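## Task

Nests N1 to N4 each hold one of the plates B38, B83, B33 and B88, and you can tell which plate sits where only by reading the ID labels. First, build a stack in rack S1 with B38 at the bottom, B33 on it and B83 on top. B38 has to rest flat on the rack floor, the two above it must sit fully nested, and each plate's labelled short end must face the rack front, which is the side toward you. Second, release the plates and push the START key on post KP until it latches. Do not press START, where merely lighting it up counts as pressing, until that stack is complete and correct and B88 sits properly in its own nest. Third, return all four plates so each ends in the nest it started in, lying flat within the locators with well A1 at the corner marked A1, while START stays latched. Anything that stays in place only because the robot holds it does not count. Finish with the gripper open and the arm away from everything. A drop of a few millimetres while setting a plate down is acceptable, but a long fall at any point fails the task.

## Robot and tools

ROBOT. There is one four-axis SCARA-type arm. Its joints are a vertical lift (0 to 0.55 m), a shoulder (-2 to 2 rad), an elbow (-2.8 to 2.8 rad) and a wrist yaw (about ±12.57 rad), and it carries a two-finger parallel gripper. The gripper always stays level and can only turn about vertical. Its fingers point along the gripper's +x and close along its y axis. The controlled point, end_effector_position, is midway between the rubber pads, about 2 to 3 cm behind the fingertips. Even when closed, the fingers leave a 0.066 m gap, so a key has to be pushed with a single fingertip. Keep the elbow reading at least 0.4 rad away from 0, because near 0 the arm can fold and fault.

FRAMES. The scene frame has its origin on the table top directly beneath the arm base. +z is up, and +y is to the left when you face along +x. Offsets in commands are expressed in the gripper's own axes, not in the scene frame.

ROW FORMAT. Every motion command is one row of 5 numbers, each in [-1, 1], in the order [dx, dy, dz, rz, opening]. dx, dy and dz are offsets along the gripper's x, y and z axes, where 1.0 equals 0.6 m. rz is a turn about the gripper z axis from +x toward +y, where 1.0 equals 180 degrees. These four values are offsets, not a pose. They are counted from the gripper pose reported in the most recent result that includes it. If no such result exists yet in this scene, or for a later call within the same reply, they are counted from wherever the robot is when the action begins. Each row is counted from that same base, so rows do not add up. A row of all zero offsets sends the hand back to that base and does not act as a wait. opening is absolute: +1 means fully open (0.140 m) and -1 means closed (0.066 m gap). Going from fully open to closed takes at least about 0.6 s.

TOOLS.
- execute_actions: takes {"actions": [...]} with zero or one item, plus an optional "pictures" boolean. An empty list just returns the current state. An action is {"rows": [[5 numbers], ...], "steps": n}, with 1 to 15 rows and n up to 15 (the default is 15). Each step lasts 1/30 s, the rows apply one per step, and the last row repeats if there are more steps than rows. A wait is {"steps": n} with no rows, n up to 300, counted from the previous result. Because the simulation keeps running between calls, that time is included. A refused call sends nothing to the robot.
- move: takes "target", a single row in the format above, and "speed", the top path speed from 0.002 to 0.5 m/s (default 0.25). The turning rate is capped at twice that number in rad/s. The hand follows a straight path toward the target lasting 0.5 to 10 s; if it would take longer, it stops short. The path ignores obstacles, the hand can lag, drift or overshoot the speed, and the opening is sent when the move starts. The result carries a "move:" line giving the ending (done, off_target, moving, held, fault), the limits that acted (paced means the command was clipped; held means a check blocked some steps, after which the arm may move fast) and the remaining distance to the target.
- wait: "seconds" from 0 to 10. The robot gets no new command.
- zoom_image: "camera" (cam_high, cam_low or cam_wrist) and "region" [x0, y0, x1, y1] in image pixels, origin at the top left, at most 504x504. All images are 896x504. Use it to read the plate ID labels and the A1 corner marks.
- finished_scene: "scene", the number of the current scene. This cannot be undone and the result reports success.

CONTROL BEHAVIOUR. At each step the commanded pose is clipped to within 70 mm and 16 degrees of the measured pose. After an action ends, the arm continues only to the last clipped pose, so a distant target may need more calls. Always check the reported pose. Pressing again with the same small offset does not push harder against a rigid surface, but it does push further into something that yields.

RESULTS. The state line gives end_effector_position (m) and end_effector_quat_wxyz in the scene frame; at long reach it can be slightly off. Joint positions lists lift (m), shoulder, elbow, wrist yaw (rad) and the pad gap (m). grip_measured is the measured opening on the command scale, with a consistent bias of up to about 1 mm. To hold something, command an opening below grip_measured: about 0.04 lower gives a firm grip, less gives a lighter one. "Hand target" is the pose the controller is currently driving toward. "pose unreachable" and HELD mean a clearance check altered or blocked the command on the marked steps. MOTOR HOT warns from 85 °C. OVER-TEMPERATURE FAULT means the brakes were set at 100 °C until the motors cooled. A torque fault stops the arm for 10 s and drops the rest of the call.

PLATES. On each labelled plate, well A1 sits at the labelled short end, in the corner away from the labelled long side.

AVOID. Load limits are lift 54 N, shoulder 8.1 N m, elbow 4.05 N m and wrist 1.35 N m, and a carried plate counts toward them. Approach contacts slowly and do not aim far past the contact point. A fast close can grip too hard. Holding a plate for long heats the motors. Do not drop plates from any real height, do not slam or push hard, and never knock anything off the table. Loose objects can sometimes get a brief push from outside. Release everything and move clear before ending the scene.

Each tool is called after "Emit:" by a JSON object that holds its "api" and its "payload", one argument or row to a line.

## Session

Emit:
{"api": "execute_actions", "payload": {
  "actions": []
}}

Scene clock: 0.00 s of 15600.00 s.
end_effector_position=(+0.5325, +0.1442, +0.2370) grip_measured=+0.99 end_effector_quat_wxyz=(-0.533, +0.000, +0.000, +0.846)
Joint positions: [0.232 0.845 2.554 0.867 0.14 ]
Hand target: +0.533, +0.144, +0.237; -0.533, +0.000, +0.000, +0.846

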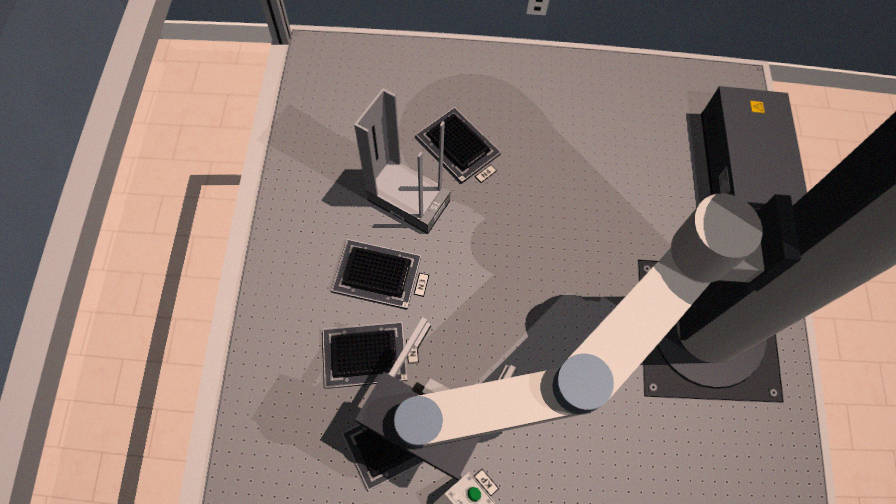

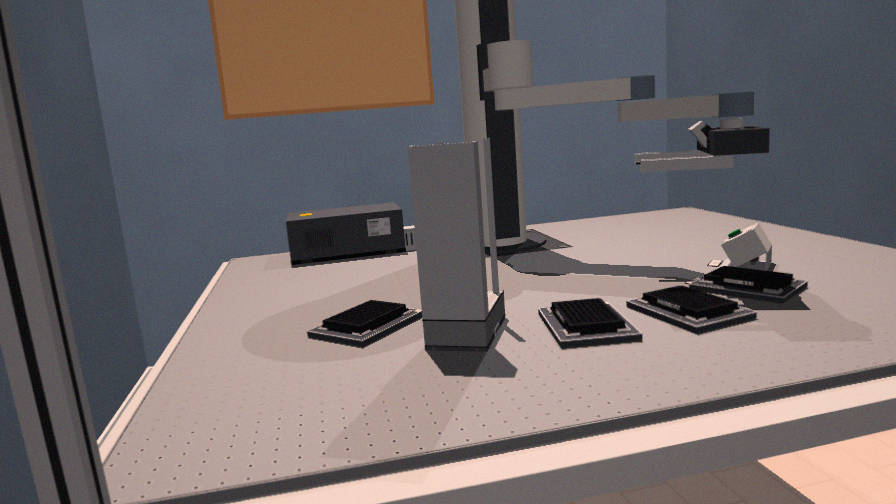

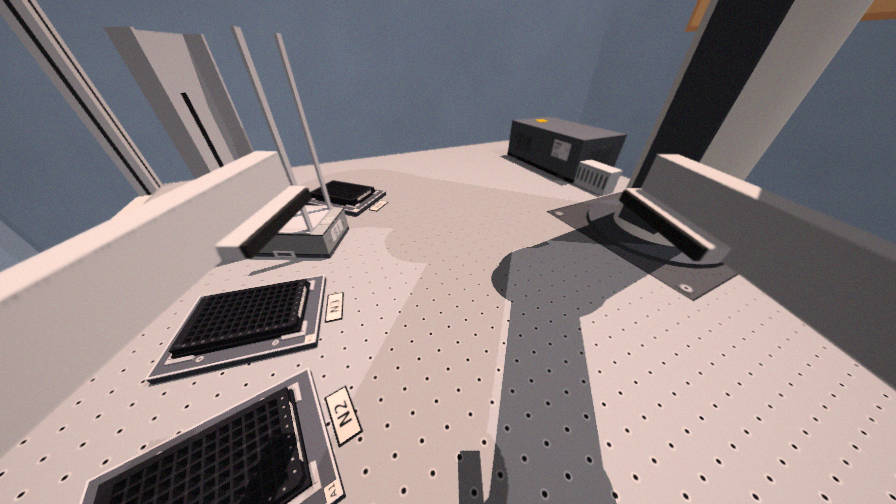

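Emit:
{"api": "zoom_image", "payload": {
  "camera": "cam_high",
  "region": [300, 80, 540, 320]
}}

Emit:
{"api": "zoom_image", "payload": {
  "camera": "cam_high",
  "region": [300, 300, 540, 504]
}}

Emit:
{"api": "zoom_image", "payload": {
  "camera": "cam_low",
  "region": [520, 210, 820, 360]
}}

Emit:
{"api": "zoom_image", "payload": {
  "camera": "cam_low",
  "region": [290, 260, 530, 380]
}}

Region (300, 80, 540, 320) of cam_high's 896x504 image, scaled by 2.100, with more detail than that image has.

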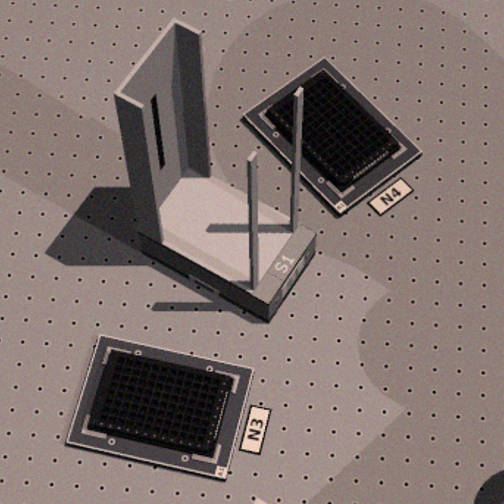

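Region (300, 300, 540, 504) of cam_high's 896x504 image, scaled by 2.100, with more detail than that image has; it fills the top 428 rows of this view, and the rest is white.

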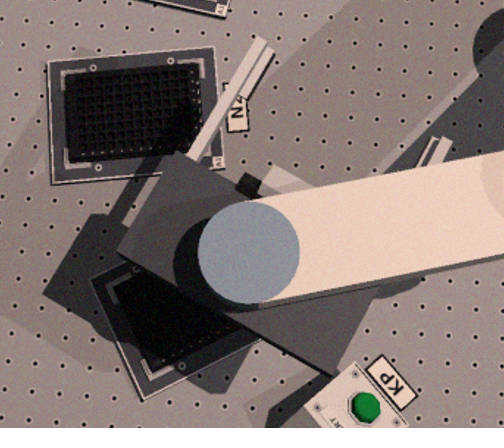

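Region (520, 210, 820, 360) of cam_low's 896x504 image, scaled by 1.680, with more detail than that image has.

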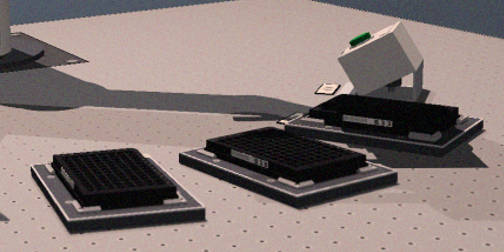

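Region (290, 260, 530, 380) of cam_low's 896x504 image, scaled by 2.100, with more detail than that image has.

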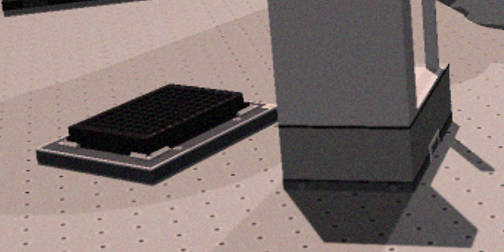

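Emit:
{"api": "move", "payload": {
  "target": [0.183,0.25,-0.18,0.587,1],
  "speed": 0.5
}}

Emit:
{"api": "zoom_image", "payload": {
  "camera": "cam_wrist",
  "region": [0, 100, 504, 504]
}}

Emit:
{"api": "zoom_image", "payload": {
  "camera": "cam_wrist",
  "region": [392, 100, 896, 504]
}}

Scene clock: 21.47 s of 15600.00 s.
end_effector_position=(+0.6205, -0.0199, +0.1290) grip_measured=+0.99 end_effector_quat_wxyz=(+0.996, -0.000, -0.000, -0.087)
Joint positions: [0.124 0.851 1.258 4.001 0.14 ]
Hand target: +0.621, -0.020, +0.129; +0.996, -0.000, -0.000, -0.087
Off the commanded pose: 0.000 m, 0 deg.
After step 90, 16.13 s passed at rest.
move: done
camera_calibration (this result's frames):
cam_wrist: T_world_to_cam=[[-0.173946, -0.984734, 0.00651372, 0.0956241], [-0.594627, 0.0997596, -0.797789, 0.461139], [0.78496, -0.142646, -0.602902, -0.316986], [0, 0, 0, 1]] pos_world=[0.53966, 0.00294448, 0.176157]

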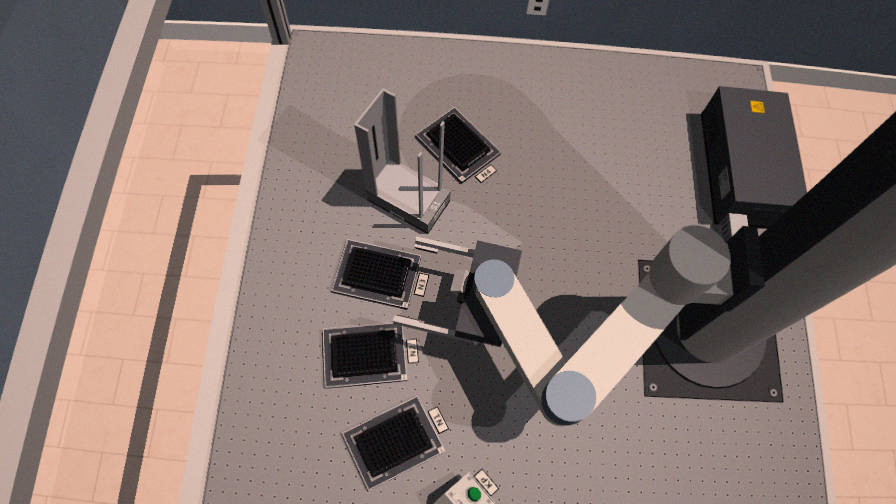

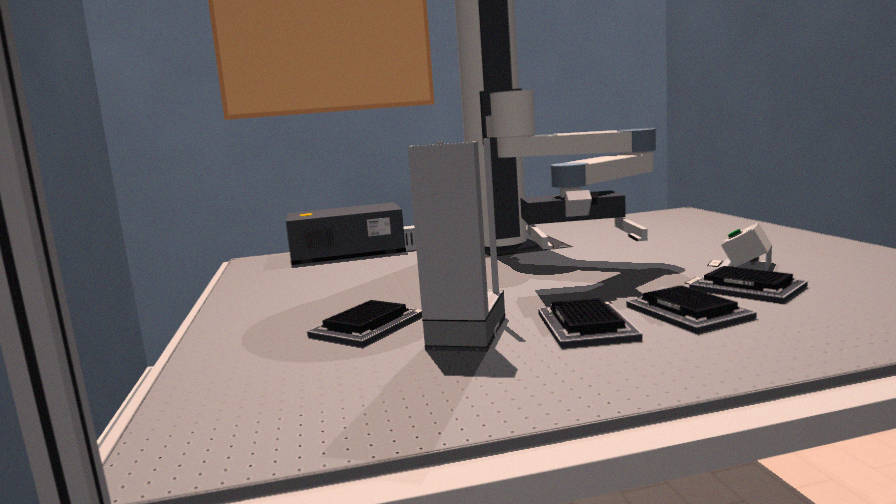

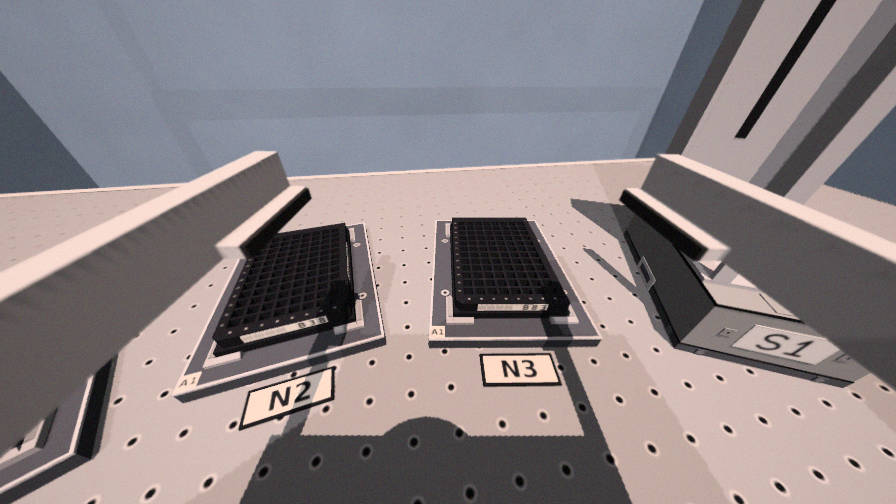

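Region (0, 100, 504, 504) of cam_wrist's 896x504 image, scaled by 1.000; it fills the top 404 rows of this view, and the rest is white.

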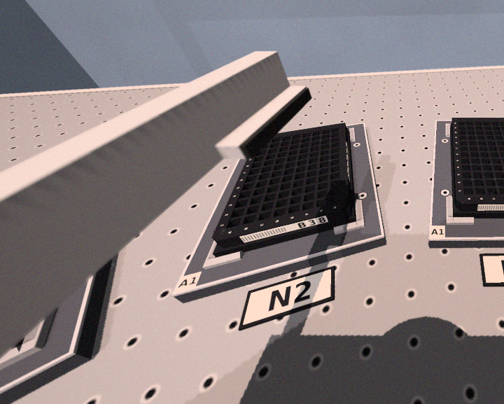

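Region (392, 100, 896, 504) of cam_wrist's 896x504 image, scaled by 1.000; it fills the top 404 rows of this view, and the rest is white.

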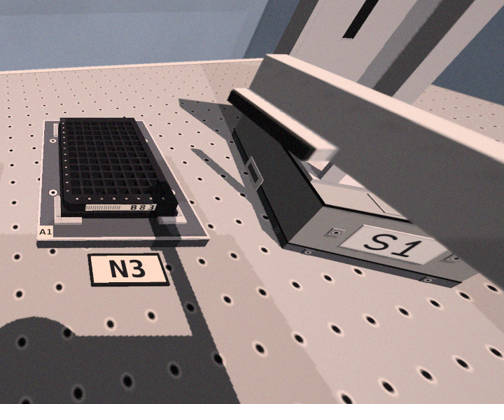

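Emit:
{"api": "zoom_image", "payload": {
  "camera": "cam_wrist",
  "region": [200, 200, 620, 360]
}}

Emit:
{"api": "zoom_image", "payload": {
  "camera": "cam_low",
  "region": [620, 260, 810, 330]
}}

Region (200, 200, 620, 360) of cam_wrist's 896x504 image, scaled by 1.200, with more detail than that image has; it fills the top 192 rows of this view, and the rest is white.

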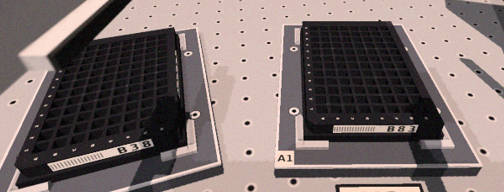

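Region (620, 260, 810, 330) of cam_low's 896x504 image, scaled by 2.653, with more detail than that image has; it fills the top 186 rows of this view, and the rest is white.

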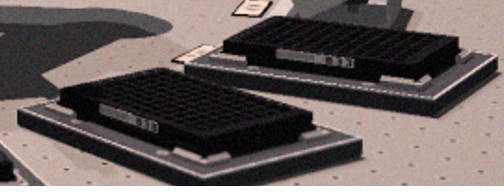

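Emit:
{"api": "move", "payload": {
  "target": [0.03,0.203,-0.05,0.092,1],
  "speed": 0.4
}}

Scene clock: 32.37 s of 15600.00 s.
end_effector_position=(+0.6592, +0.0972, +0.0989) grip_measured=+0.99 end_effector_quat_wxyz=(+0.998, -0.000, -0.000, +0.058)
Joint positions: [0.094 0.971 1.494 3.933 0.14 ]
Hand target: +0.659, +0.097, +0.099; +0.998, -0.000, -0.000, +0.058
Off the commanded pose: 0.000 m, 0 deg.
After step 90, 7.13 s passed at rest.
move: done
camera_calibration (this result's frames):
cam_wrist: T_world_to_cam=[[0.114492, -0.993403, 0.00651372, 0.0285159], [-0.598355, -0.0741928, -0.797789, 0.467885], [0.793009, 0.0874428, -0.602902, -0.376507], [0, 0, 0, 1]] pos_world=[0.57527, 0.0959642, 0.14609]

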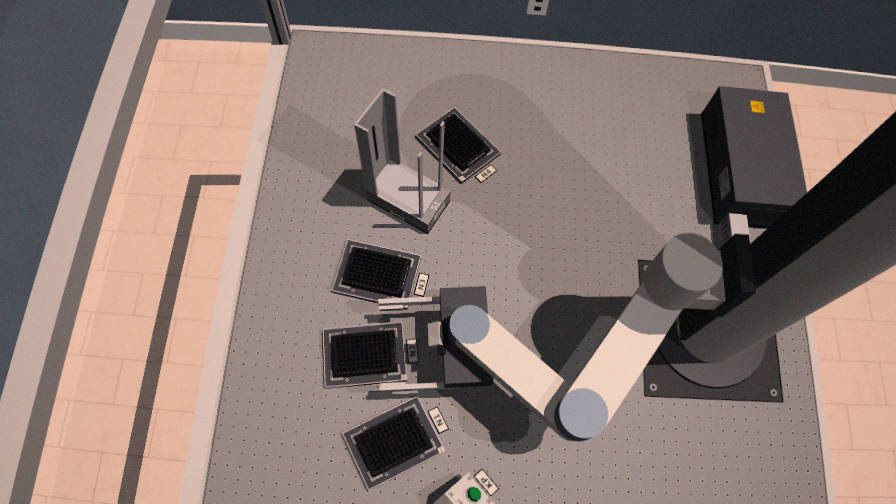

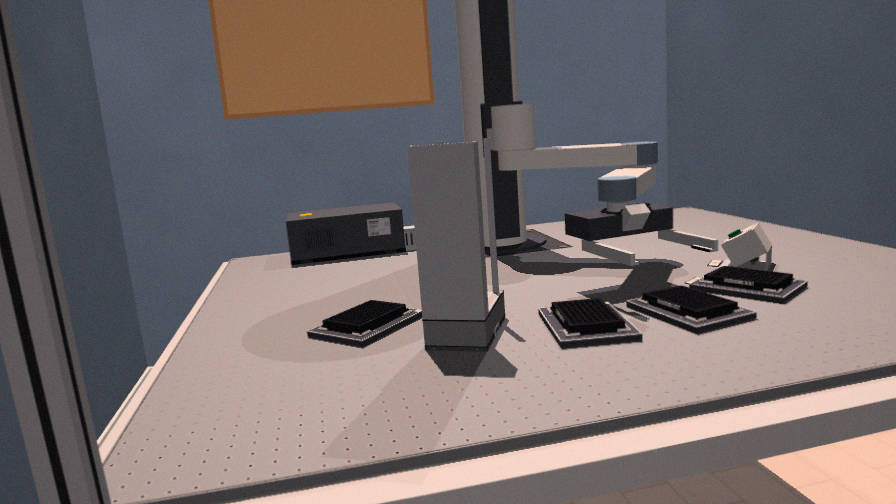

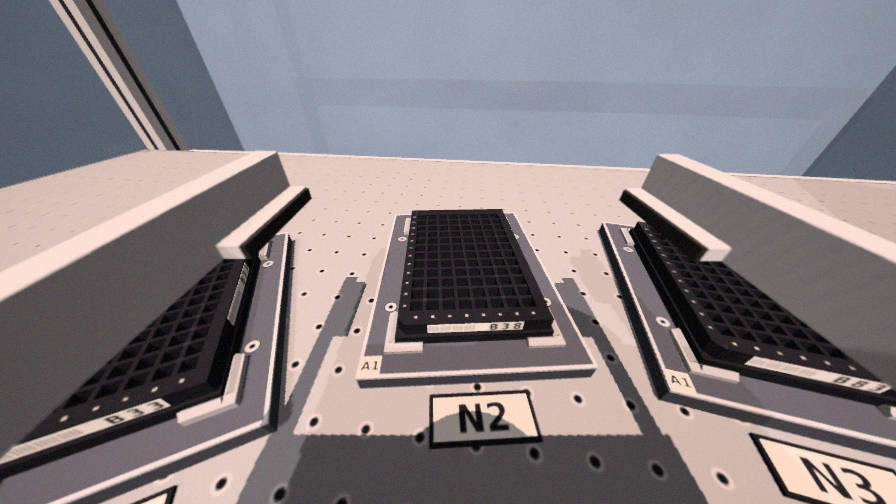

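Emit:
{"api": "move", "payload": {
  "target": [0.113,-0.006,-0.06,0.008,0.1]
}}

Emit:
{"api": "move", "payload": {
  "target": [0,0,-0.06,0,0.1],
  "speed": 0.05
}}

Emit:
{"api": "zoom_image", "payload": {
  "camera": "cam_low",
  "region": [600, 240, 800, 340]
}}

Scene clock: 38.97 s of 15600.00 s.
end_effector_position=(+0.7270, +0.1014, +0.0628) grip_measured=+0.10 end_effector_quat_wxyz=(+0.998, -0.000, -0.000, +0.070)
Joint positions: [0.058 0.768 1.885 3.771 0.107]
Hand target: +0.727, +0.101, +0.063; +0.998, -0.000, -0.000, +0.070
Off the commanded pose: 0.000 m, 0 deg.
After step 90, 2.80 s passed at rest.
move: done
camera_calibration (this result's frames):
cam_wrist: T_world_to_cam=[[0.139448, -0.990208, 0.00651372, 0.00669788], [-0.596299, -0.0892229, -0.797789, 0.480001], [0.790558, 0.107366, -0.602902, -0.452598], [0, 0, 0, 1]] pos_world=[0.643095, 0.0980529, 0.110024]

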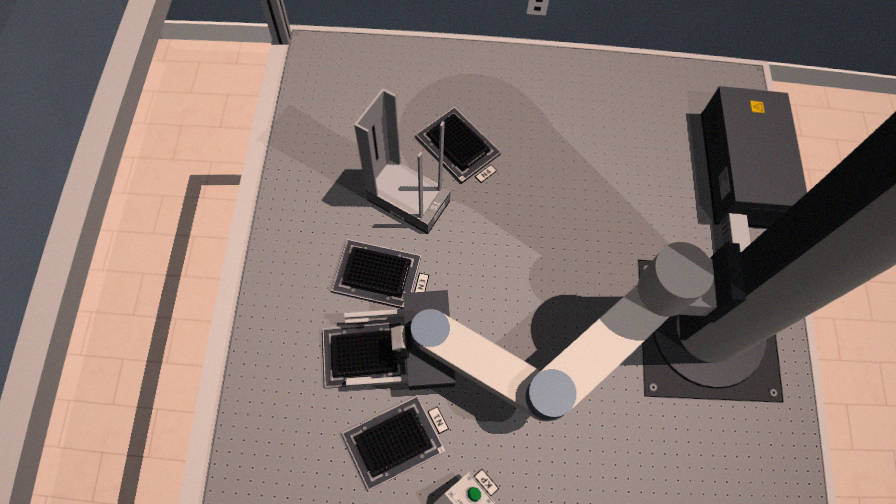

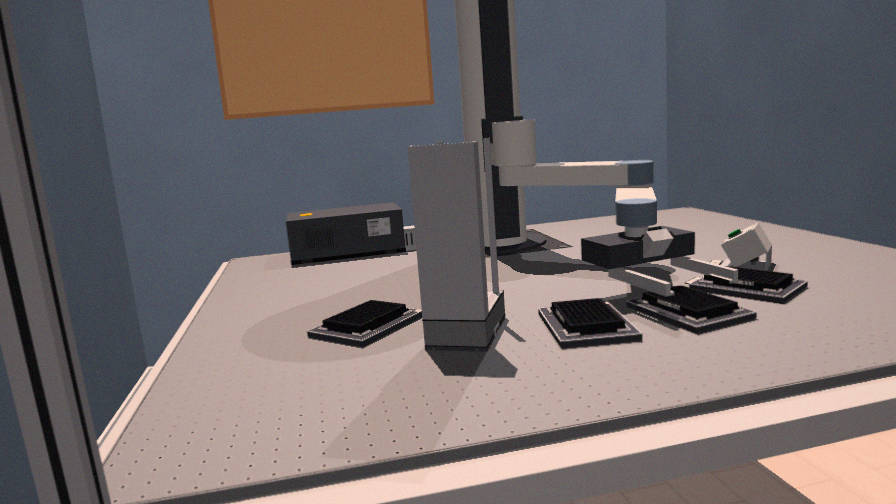

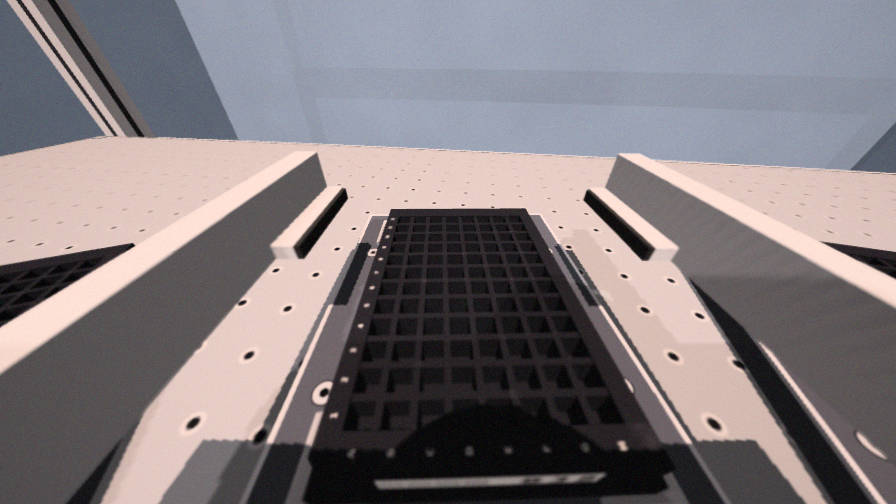

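Scene clock: 39.97 s of 15600.00 s.
end_effector_position=(+0.7270, +0.1014, +0.0270) grip_measured=+0.10 end_effector_quat_wxyz=(+0.998, -0.000, -0.000, +0.070)
Joint positions: [0.022 0.768 1.885 3.771 0.107]
Hand target: +0.727, +0.101, +0.027; +0.998, -0.000, -0.000, +0.070
Off the commanded pose: 0.000 m, 0 deg.
move: done
camera_calibration (this result's frames):
cam_wrist: T_world_to_cam=[[0.139403, -0.990214, 0.00651372, 0.00695605], [-0.596303, -0.089196, -0.797789, 0.45142], [0.790563, 0.10733, -0.602902, -0.47418], [0, 0, 0, 1]] pos_world=[0.643082, 0.0980466, 0.0742083]

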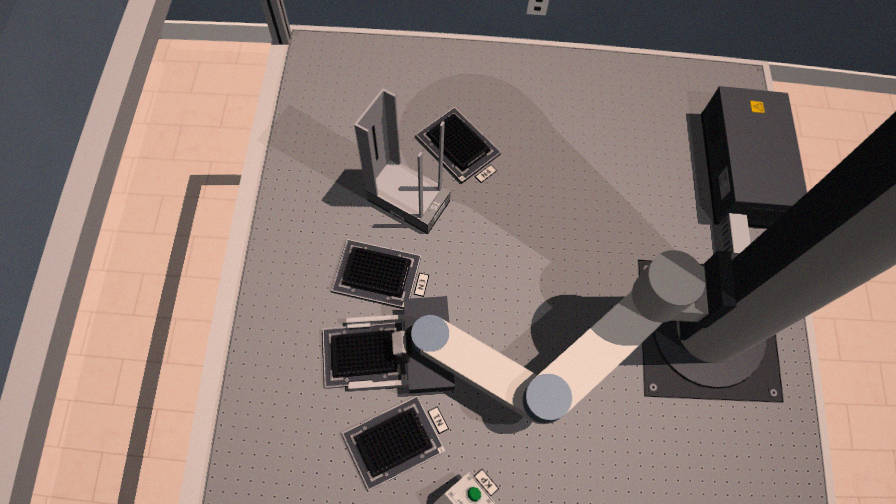

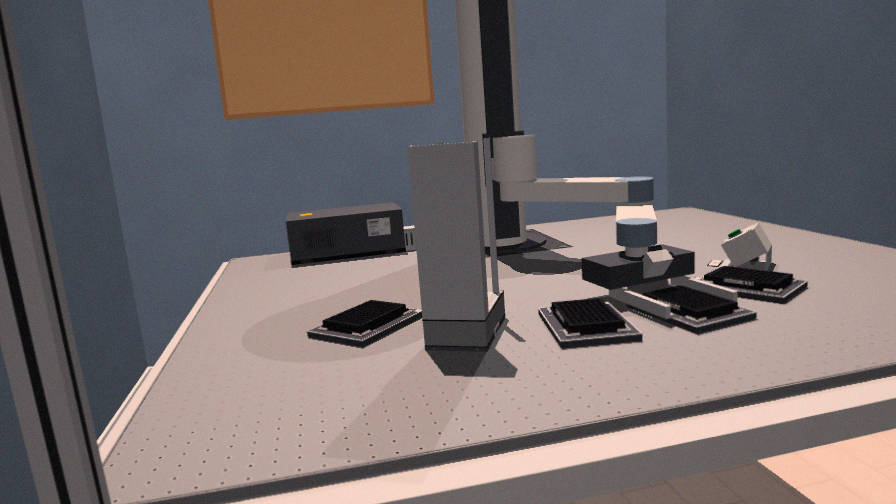

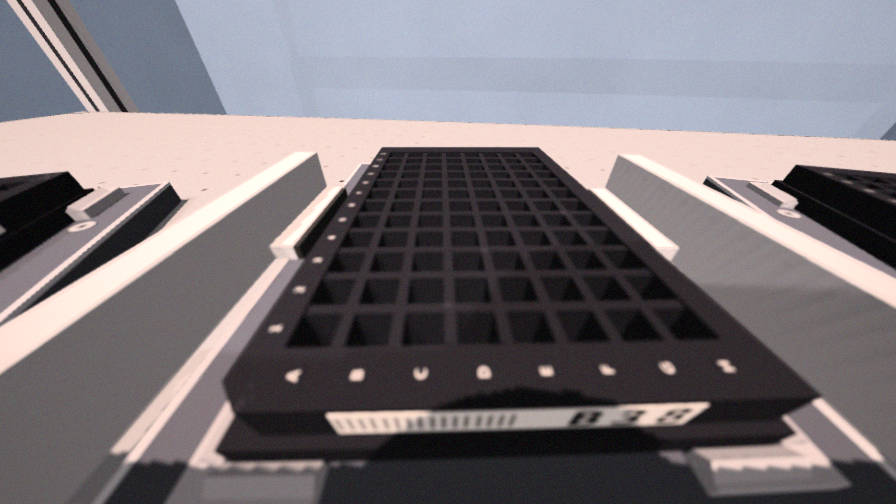

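Region (600, 240, 800, 340) of cam_low's 896x504 image, scaled by 2.520, with more detail than that image has.

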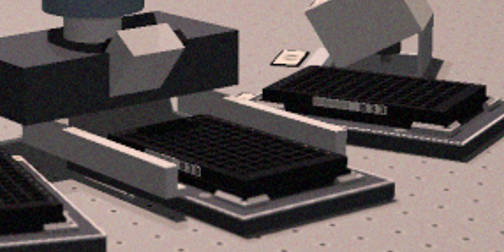

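Emit:
{"api": "move", "payload": {
  "target": [-0.035,0,0.006,0,0.1],
  "speed": 0.05
}}

Emit:
{"api": "move", "payload": {
  "target": [0,0,0,0,-0.6]
}}

Scene clock: 44.30 s of 15600.00 s.
end_effector_position=(+0.7062, +0.0984, +0.0306) grip_measured=+0.10 end_effector_quat_wxyz=(+0.998, -0.000, -0.000, +0.070)
Joint positions: [0.026 0.828 1.753 3.843 0.107]
Hand target: +0.706, +0.098, +0.031; +0.998, -0.000, -0.000, +0.070
Off the commanded pose: 0.000 m, 0 deg.
After step 90, 0.63 s passed at rest.
move: done
camera_calibration (this result's frames):
cam_wrist: T_world_to_cam=[[0.139161, -0.990248, 0.00651372, 0.00703831], [-0.596325, -0.0890498, -0.797789, 0.441609], [0.790589, 0.107136, -0.602902, -0.455276], [0, 0, 0, 1]] pos_world=[0.622299, 0.0950715, 0.0777778]

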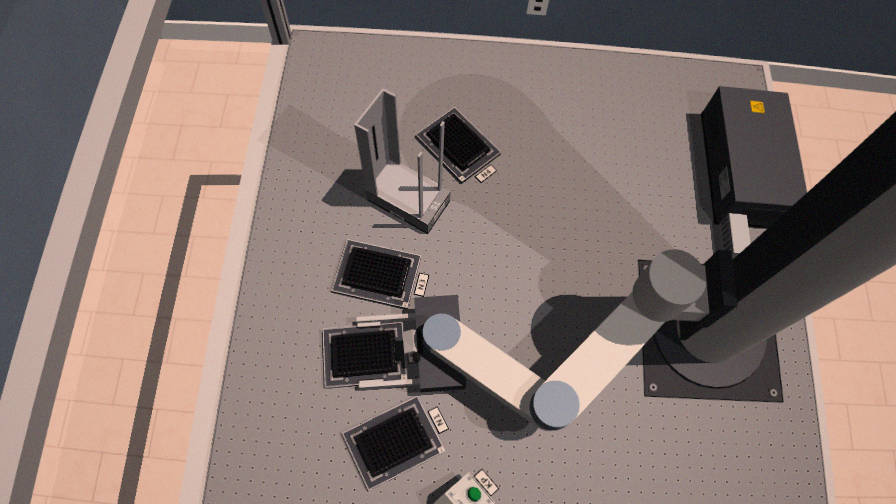

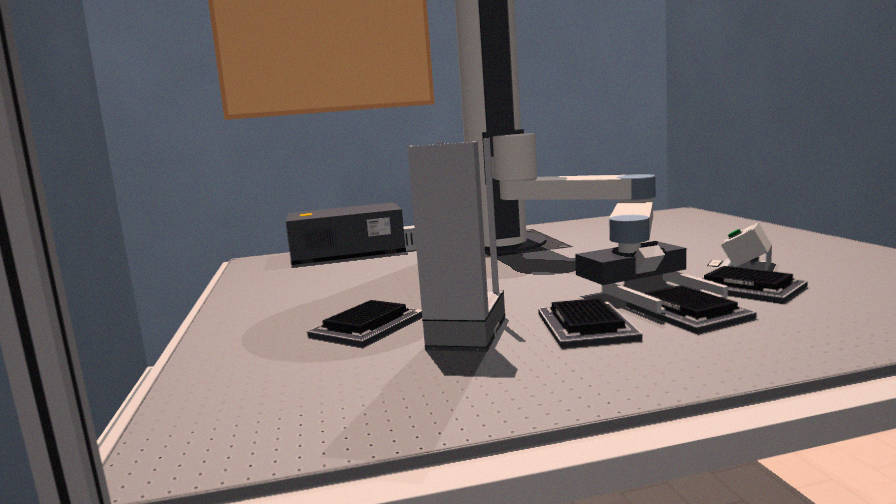

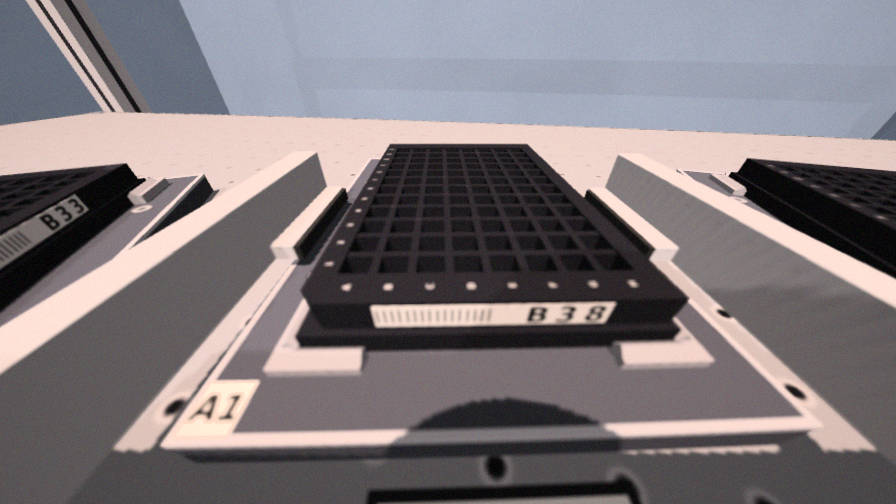

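Scene clock: 44.80 s of 15600.00 s.
end_effector_position=(+0.7062, +0.0984, +0.0306) grip_measured=-0.49 end_effector_quat_wxyz=(+0.998, -0.000, -0.000, +0.070)
Joint positions: [0.026 0.828 1.753 3.843 0.085]
Hand target: +0.706, +0.098, +0.031; +0.998, -0.000, -0.000, +0.070
Off the commanded pose: 0.000 m, 0 deg.
move: done
camera_calibration (this result's frames):
cam_wrist: T_world_to_cam=[[0.139209, -0.990242, 0.00651372, 0.00701107], [-0.59632, -0.0890792, -0.797789, 0.441609], [0.790584, 0.107175, -0.602902, -0.455277], [0, 0, 0, 1]] pos_world=[0.622299, 0.0950752, 0.0777778]

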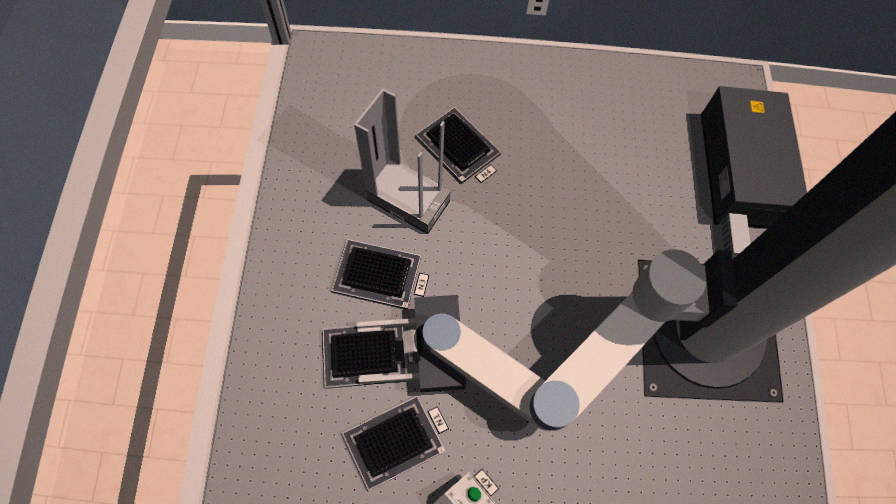

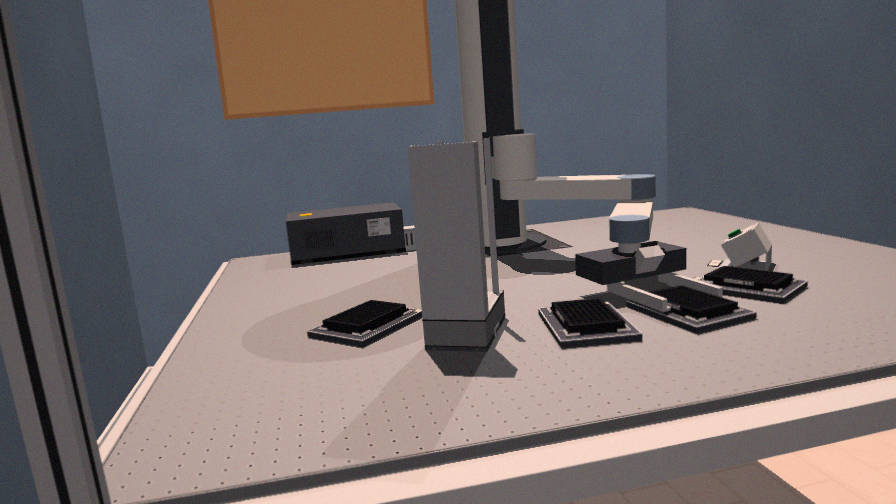

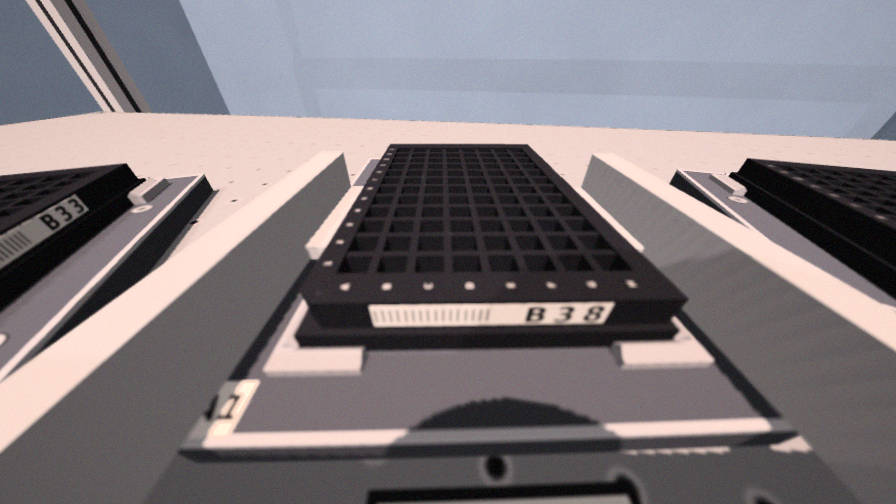

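Emit:
{"api": "move", "payload": {
  "target": [0,0,0.6,0,-0.6],
  "speed": 0.3
}}

Emit:
{"api": "move", "payload": {
  "target": [-0.318,-0.44,0,-0.19,-0.6],
  "speed": 0.3
}}

Scene clock: 55.17 s of 15600.00 s.
end_effector_position=(+0.7062, +0.0984, +0.3906) grip_measured=-0.49 end_effector_quat_wxyz=(+0.998, -0.000, -0.000, +0.070)
Joint positions: [0.386 0.828 1.753 3.843 0.085]
Hand target: +0.706, +0.098, +0.391; +0.998, -0.000, -0.000, +0.070
Off the commanded pose: 0.000 m, 0 deg.
After step 90, 5.70 s passed at rest.
move: done
camera_calibration (this result's frames):
cam_wrist: T_world_to_cam=[[0.139238, -0.990238, 0.00651372, 0.00465608], [-0.596318, -0.0890964, -0.797789, 0.728859], [0.790581, 0.107198, -0.602902, -0.238202], [0, 0, 0, 1]] pos_world=[0.622301, 0.0950841, 0.437832]

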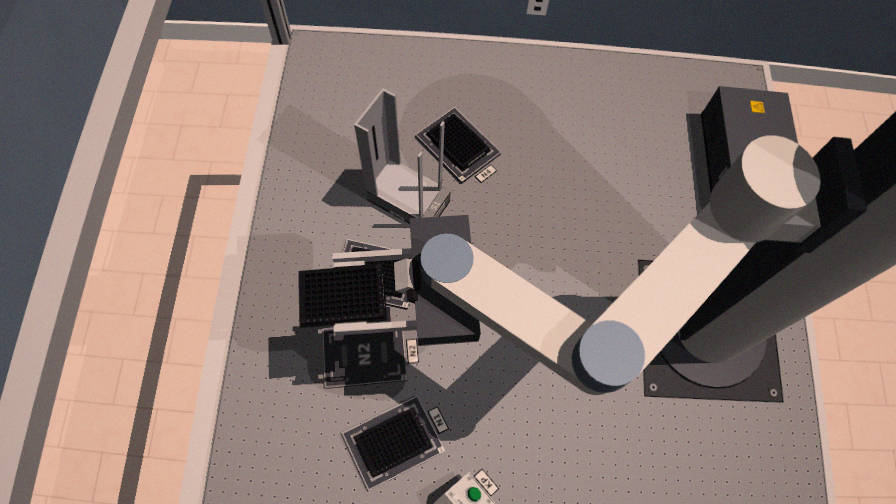

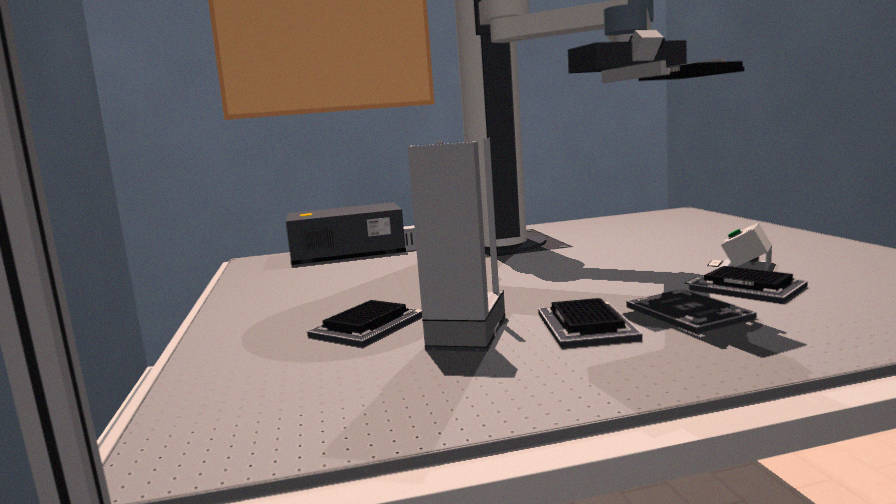

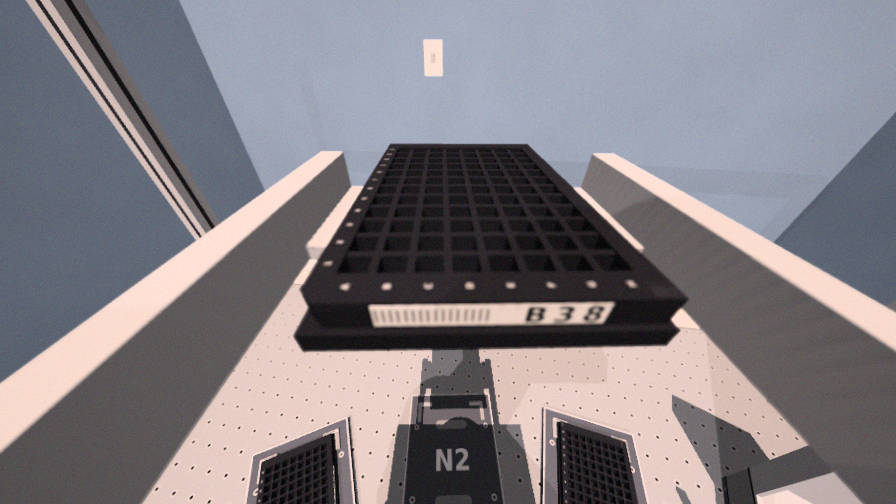

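Scene clock: 56.67 s of 15600.00 s.
end_effector_position=(+0.5543, -0.1900, +0.3906) grip_measured=-0.49 end_effector_quat_wxyz=(+0.974, -0.000, -0.000, -0.226)
Joint positions: [0.386 0.411 1.147 4.268 0.085]
Hand target: +0.554, -0.190, +0.391; +0.974, -0.000, -0.000, -0.226
Off the commanded pose: 0.000 m, 0 deg.
move: done
camera_calibration (this result's frames):
cam_wrist: T_world_to_cam=[[-0.441976, -0.897003, 0.00651372, 0.0801341], [-0.543125, 0.261818, -0.797789, 0.64975], [0.713914, -0.356141, -0.602902, -0.132721], [0, 0, 0, 1]] pos_world=[0.483064, -0.145503, 0.437823]

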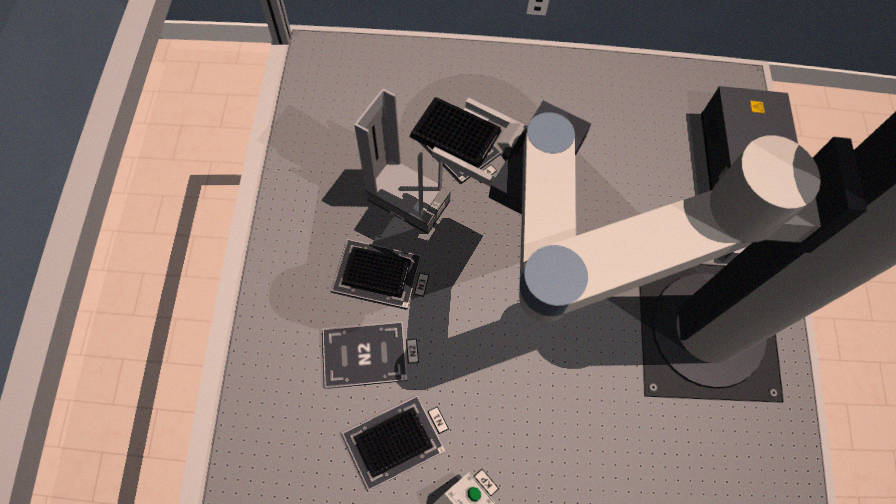

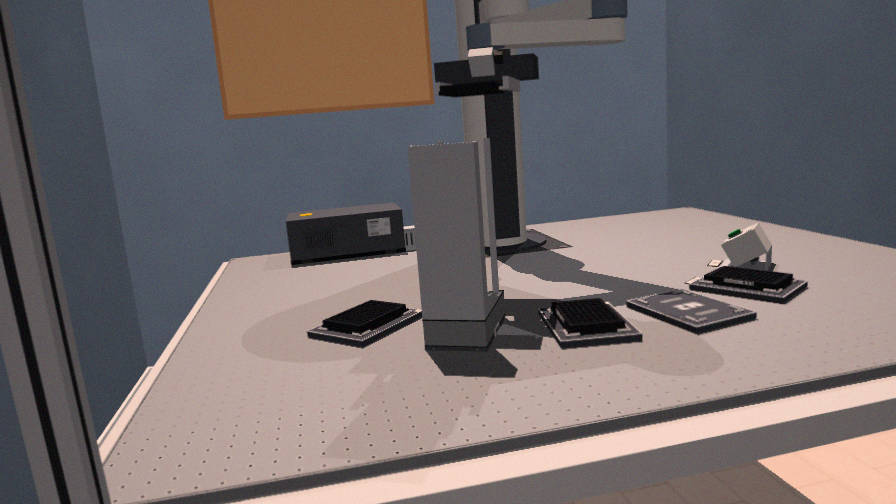

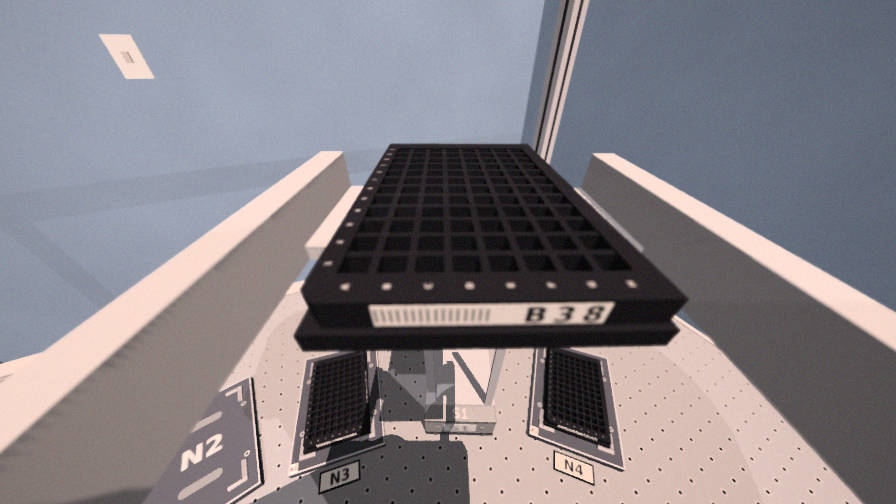

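Emit:
{"api": "move", "payload": {
  "target": [0.15,-0.012,-0.07,0,-0.6],
  "speed": 0.15
}}

Emit:
{"api": "zoom_image", "payload": {
  "camera": "cam_high",
  "region": [320, 50, 520, 250]
}}

Scene clock: 61.20 s of 15600.00 s.
end_effector_position=(+0.6319, -0.2361, +0.3485) grip_measured=-0.49 end_effector_quat_wxyz=(+0.974, -0.000, -0.000, -0.226)
Joint positions: [0.344 0.211 1.602 4.014 0.085]
Hand target: +0.632, -0.236, +0.349; +0.974, -0.000, -0.000, -0.226
Off the commanded pose: 0.000 m, 0 deg.
After step 90, 0.53 s passed at rest.
move: done
camera_calibration (this result's frames):
cam_wrist: T_world_to_cam=[[-0.441778, -0.897101, 0.00651372, 0.0731941], [-0.543183, 0.261698, -0.797789, 0.670426], [0.713992, -0.355984, -0.602902, -0.22995], [0, 0, 0, 1]] pos_world=[0.560681, -0.191645, 0.395744]

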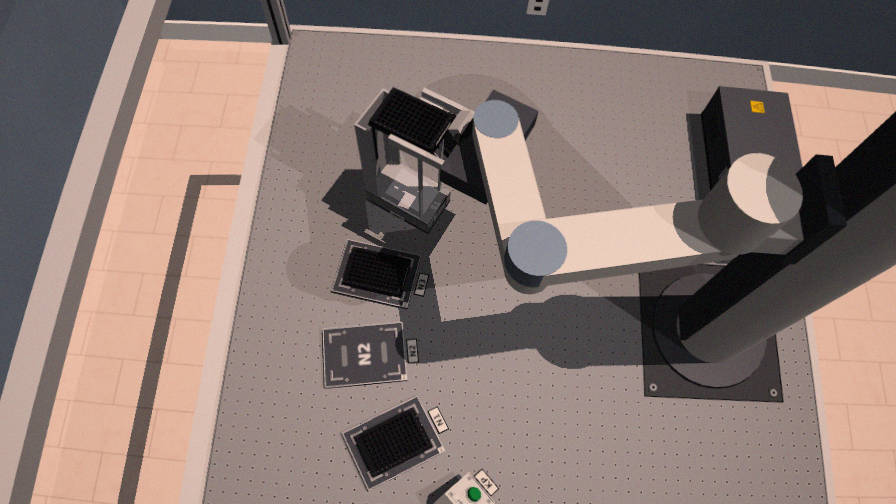

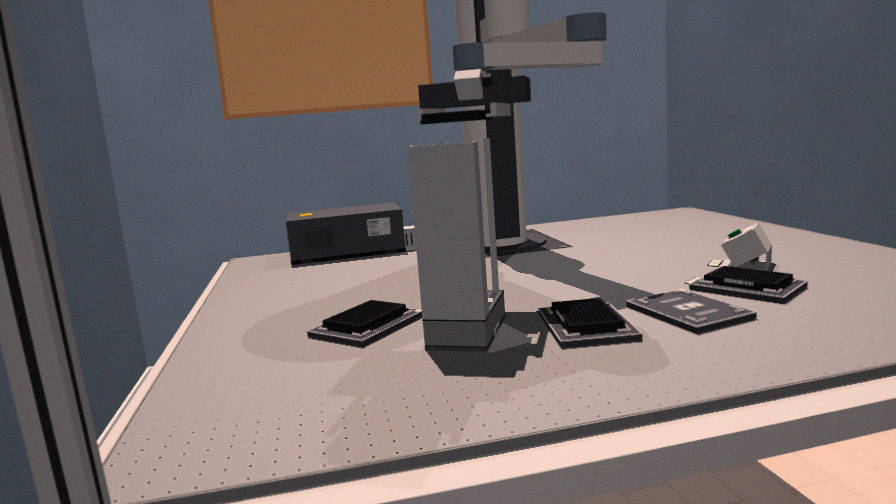

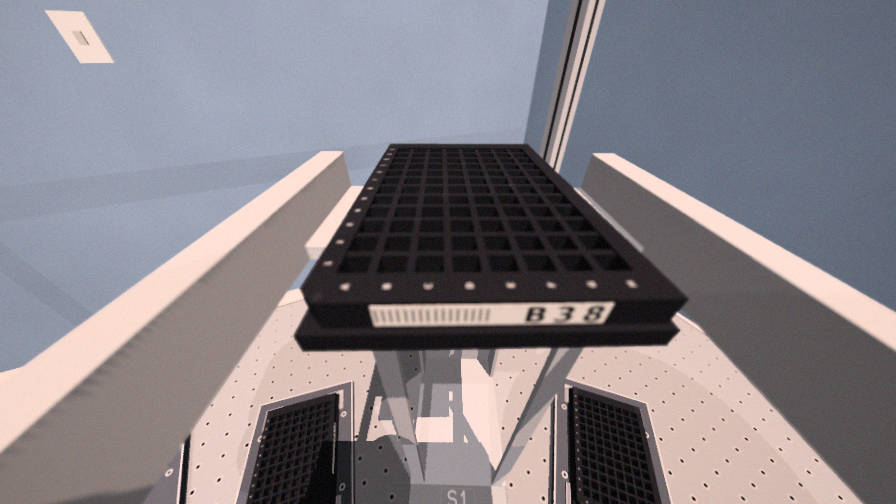

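Region (320, 50, 520, 250) of cam_high's 896x504 image, scaled by 2.520, with more detail than that image has.

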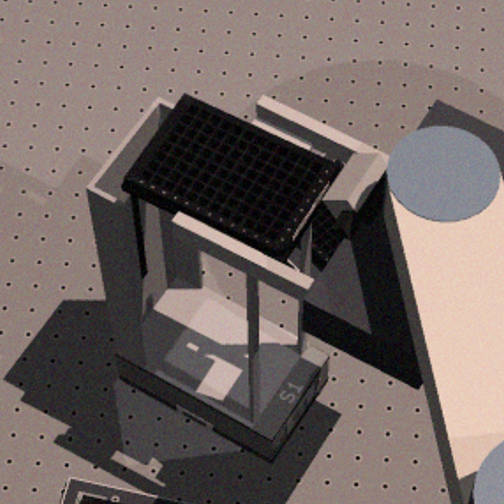

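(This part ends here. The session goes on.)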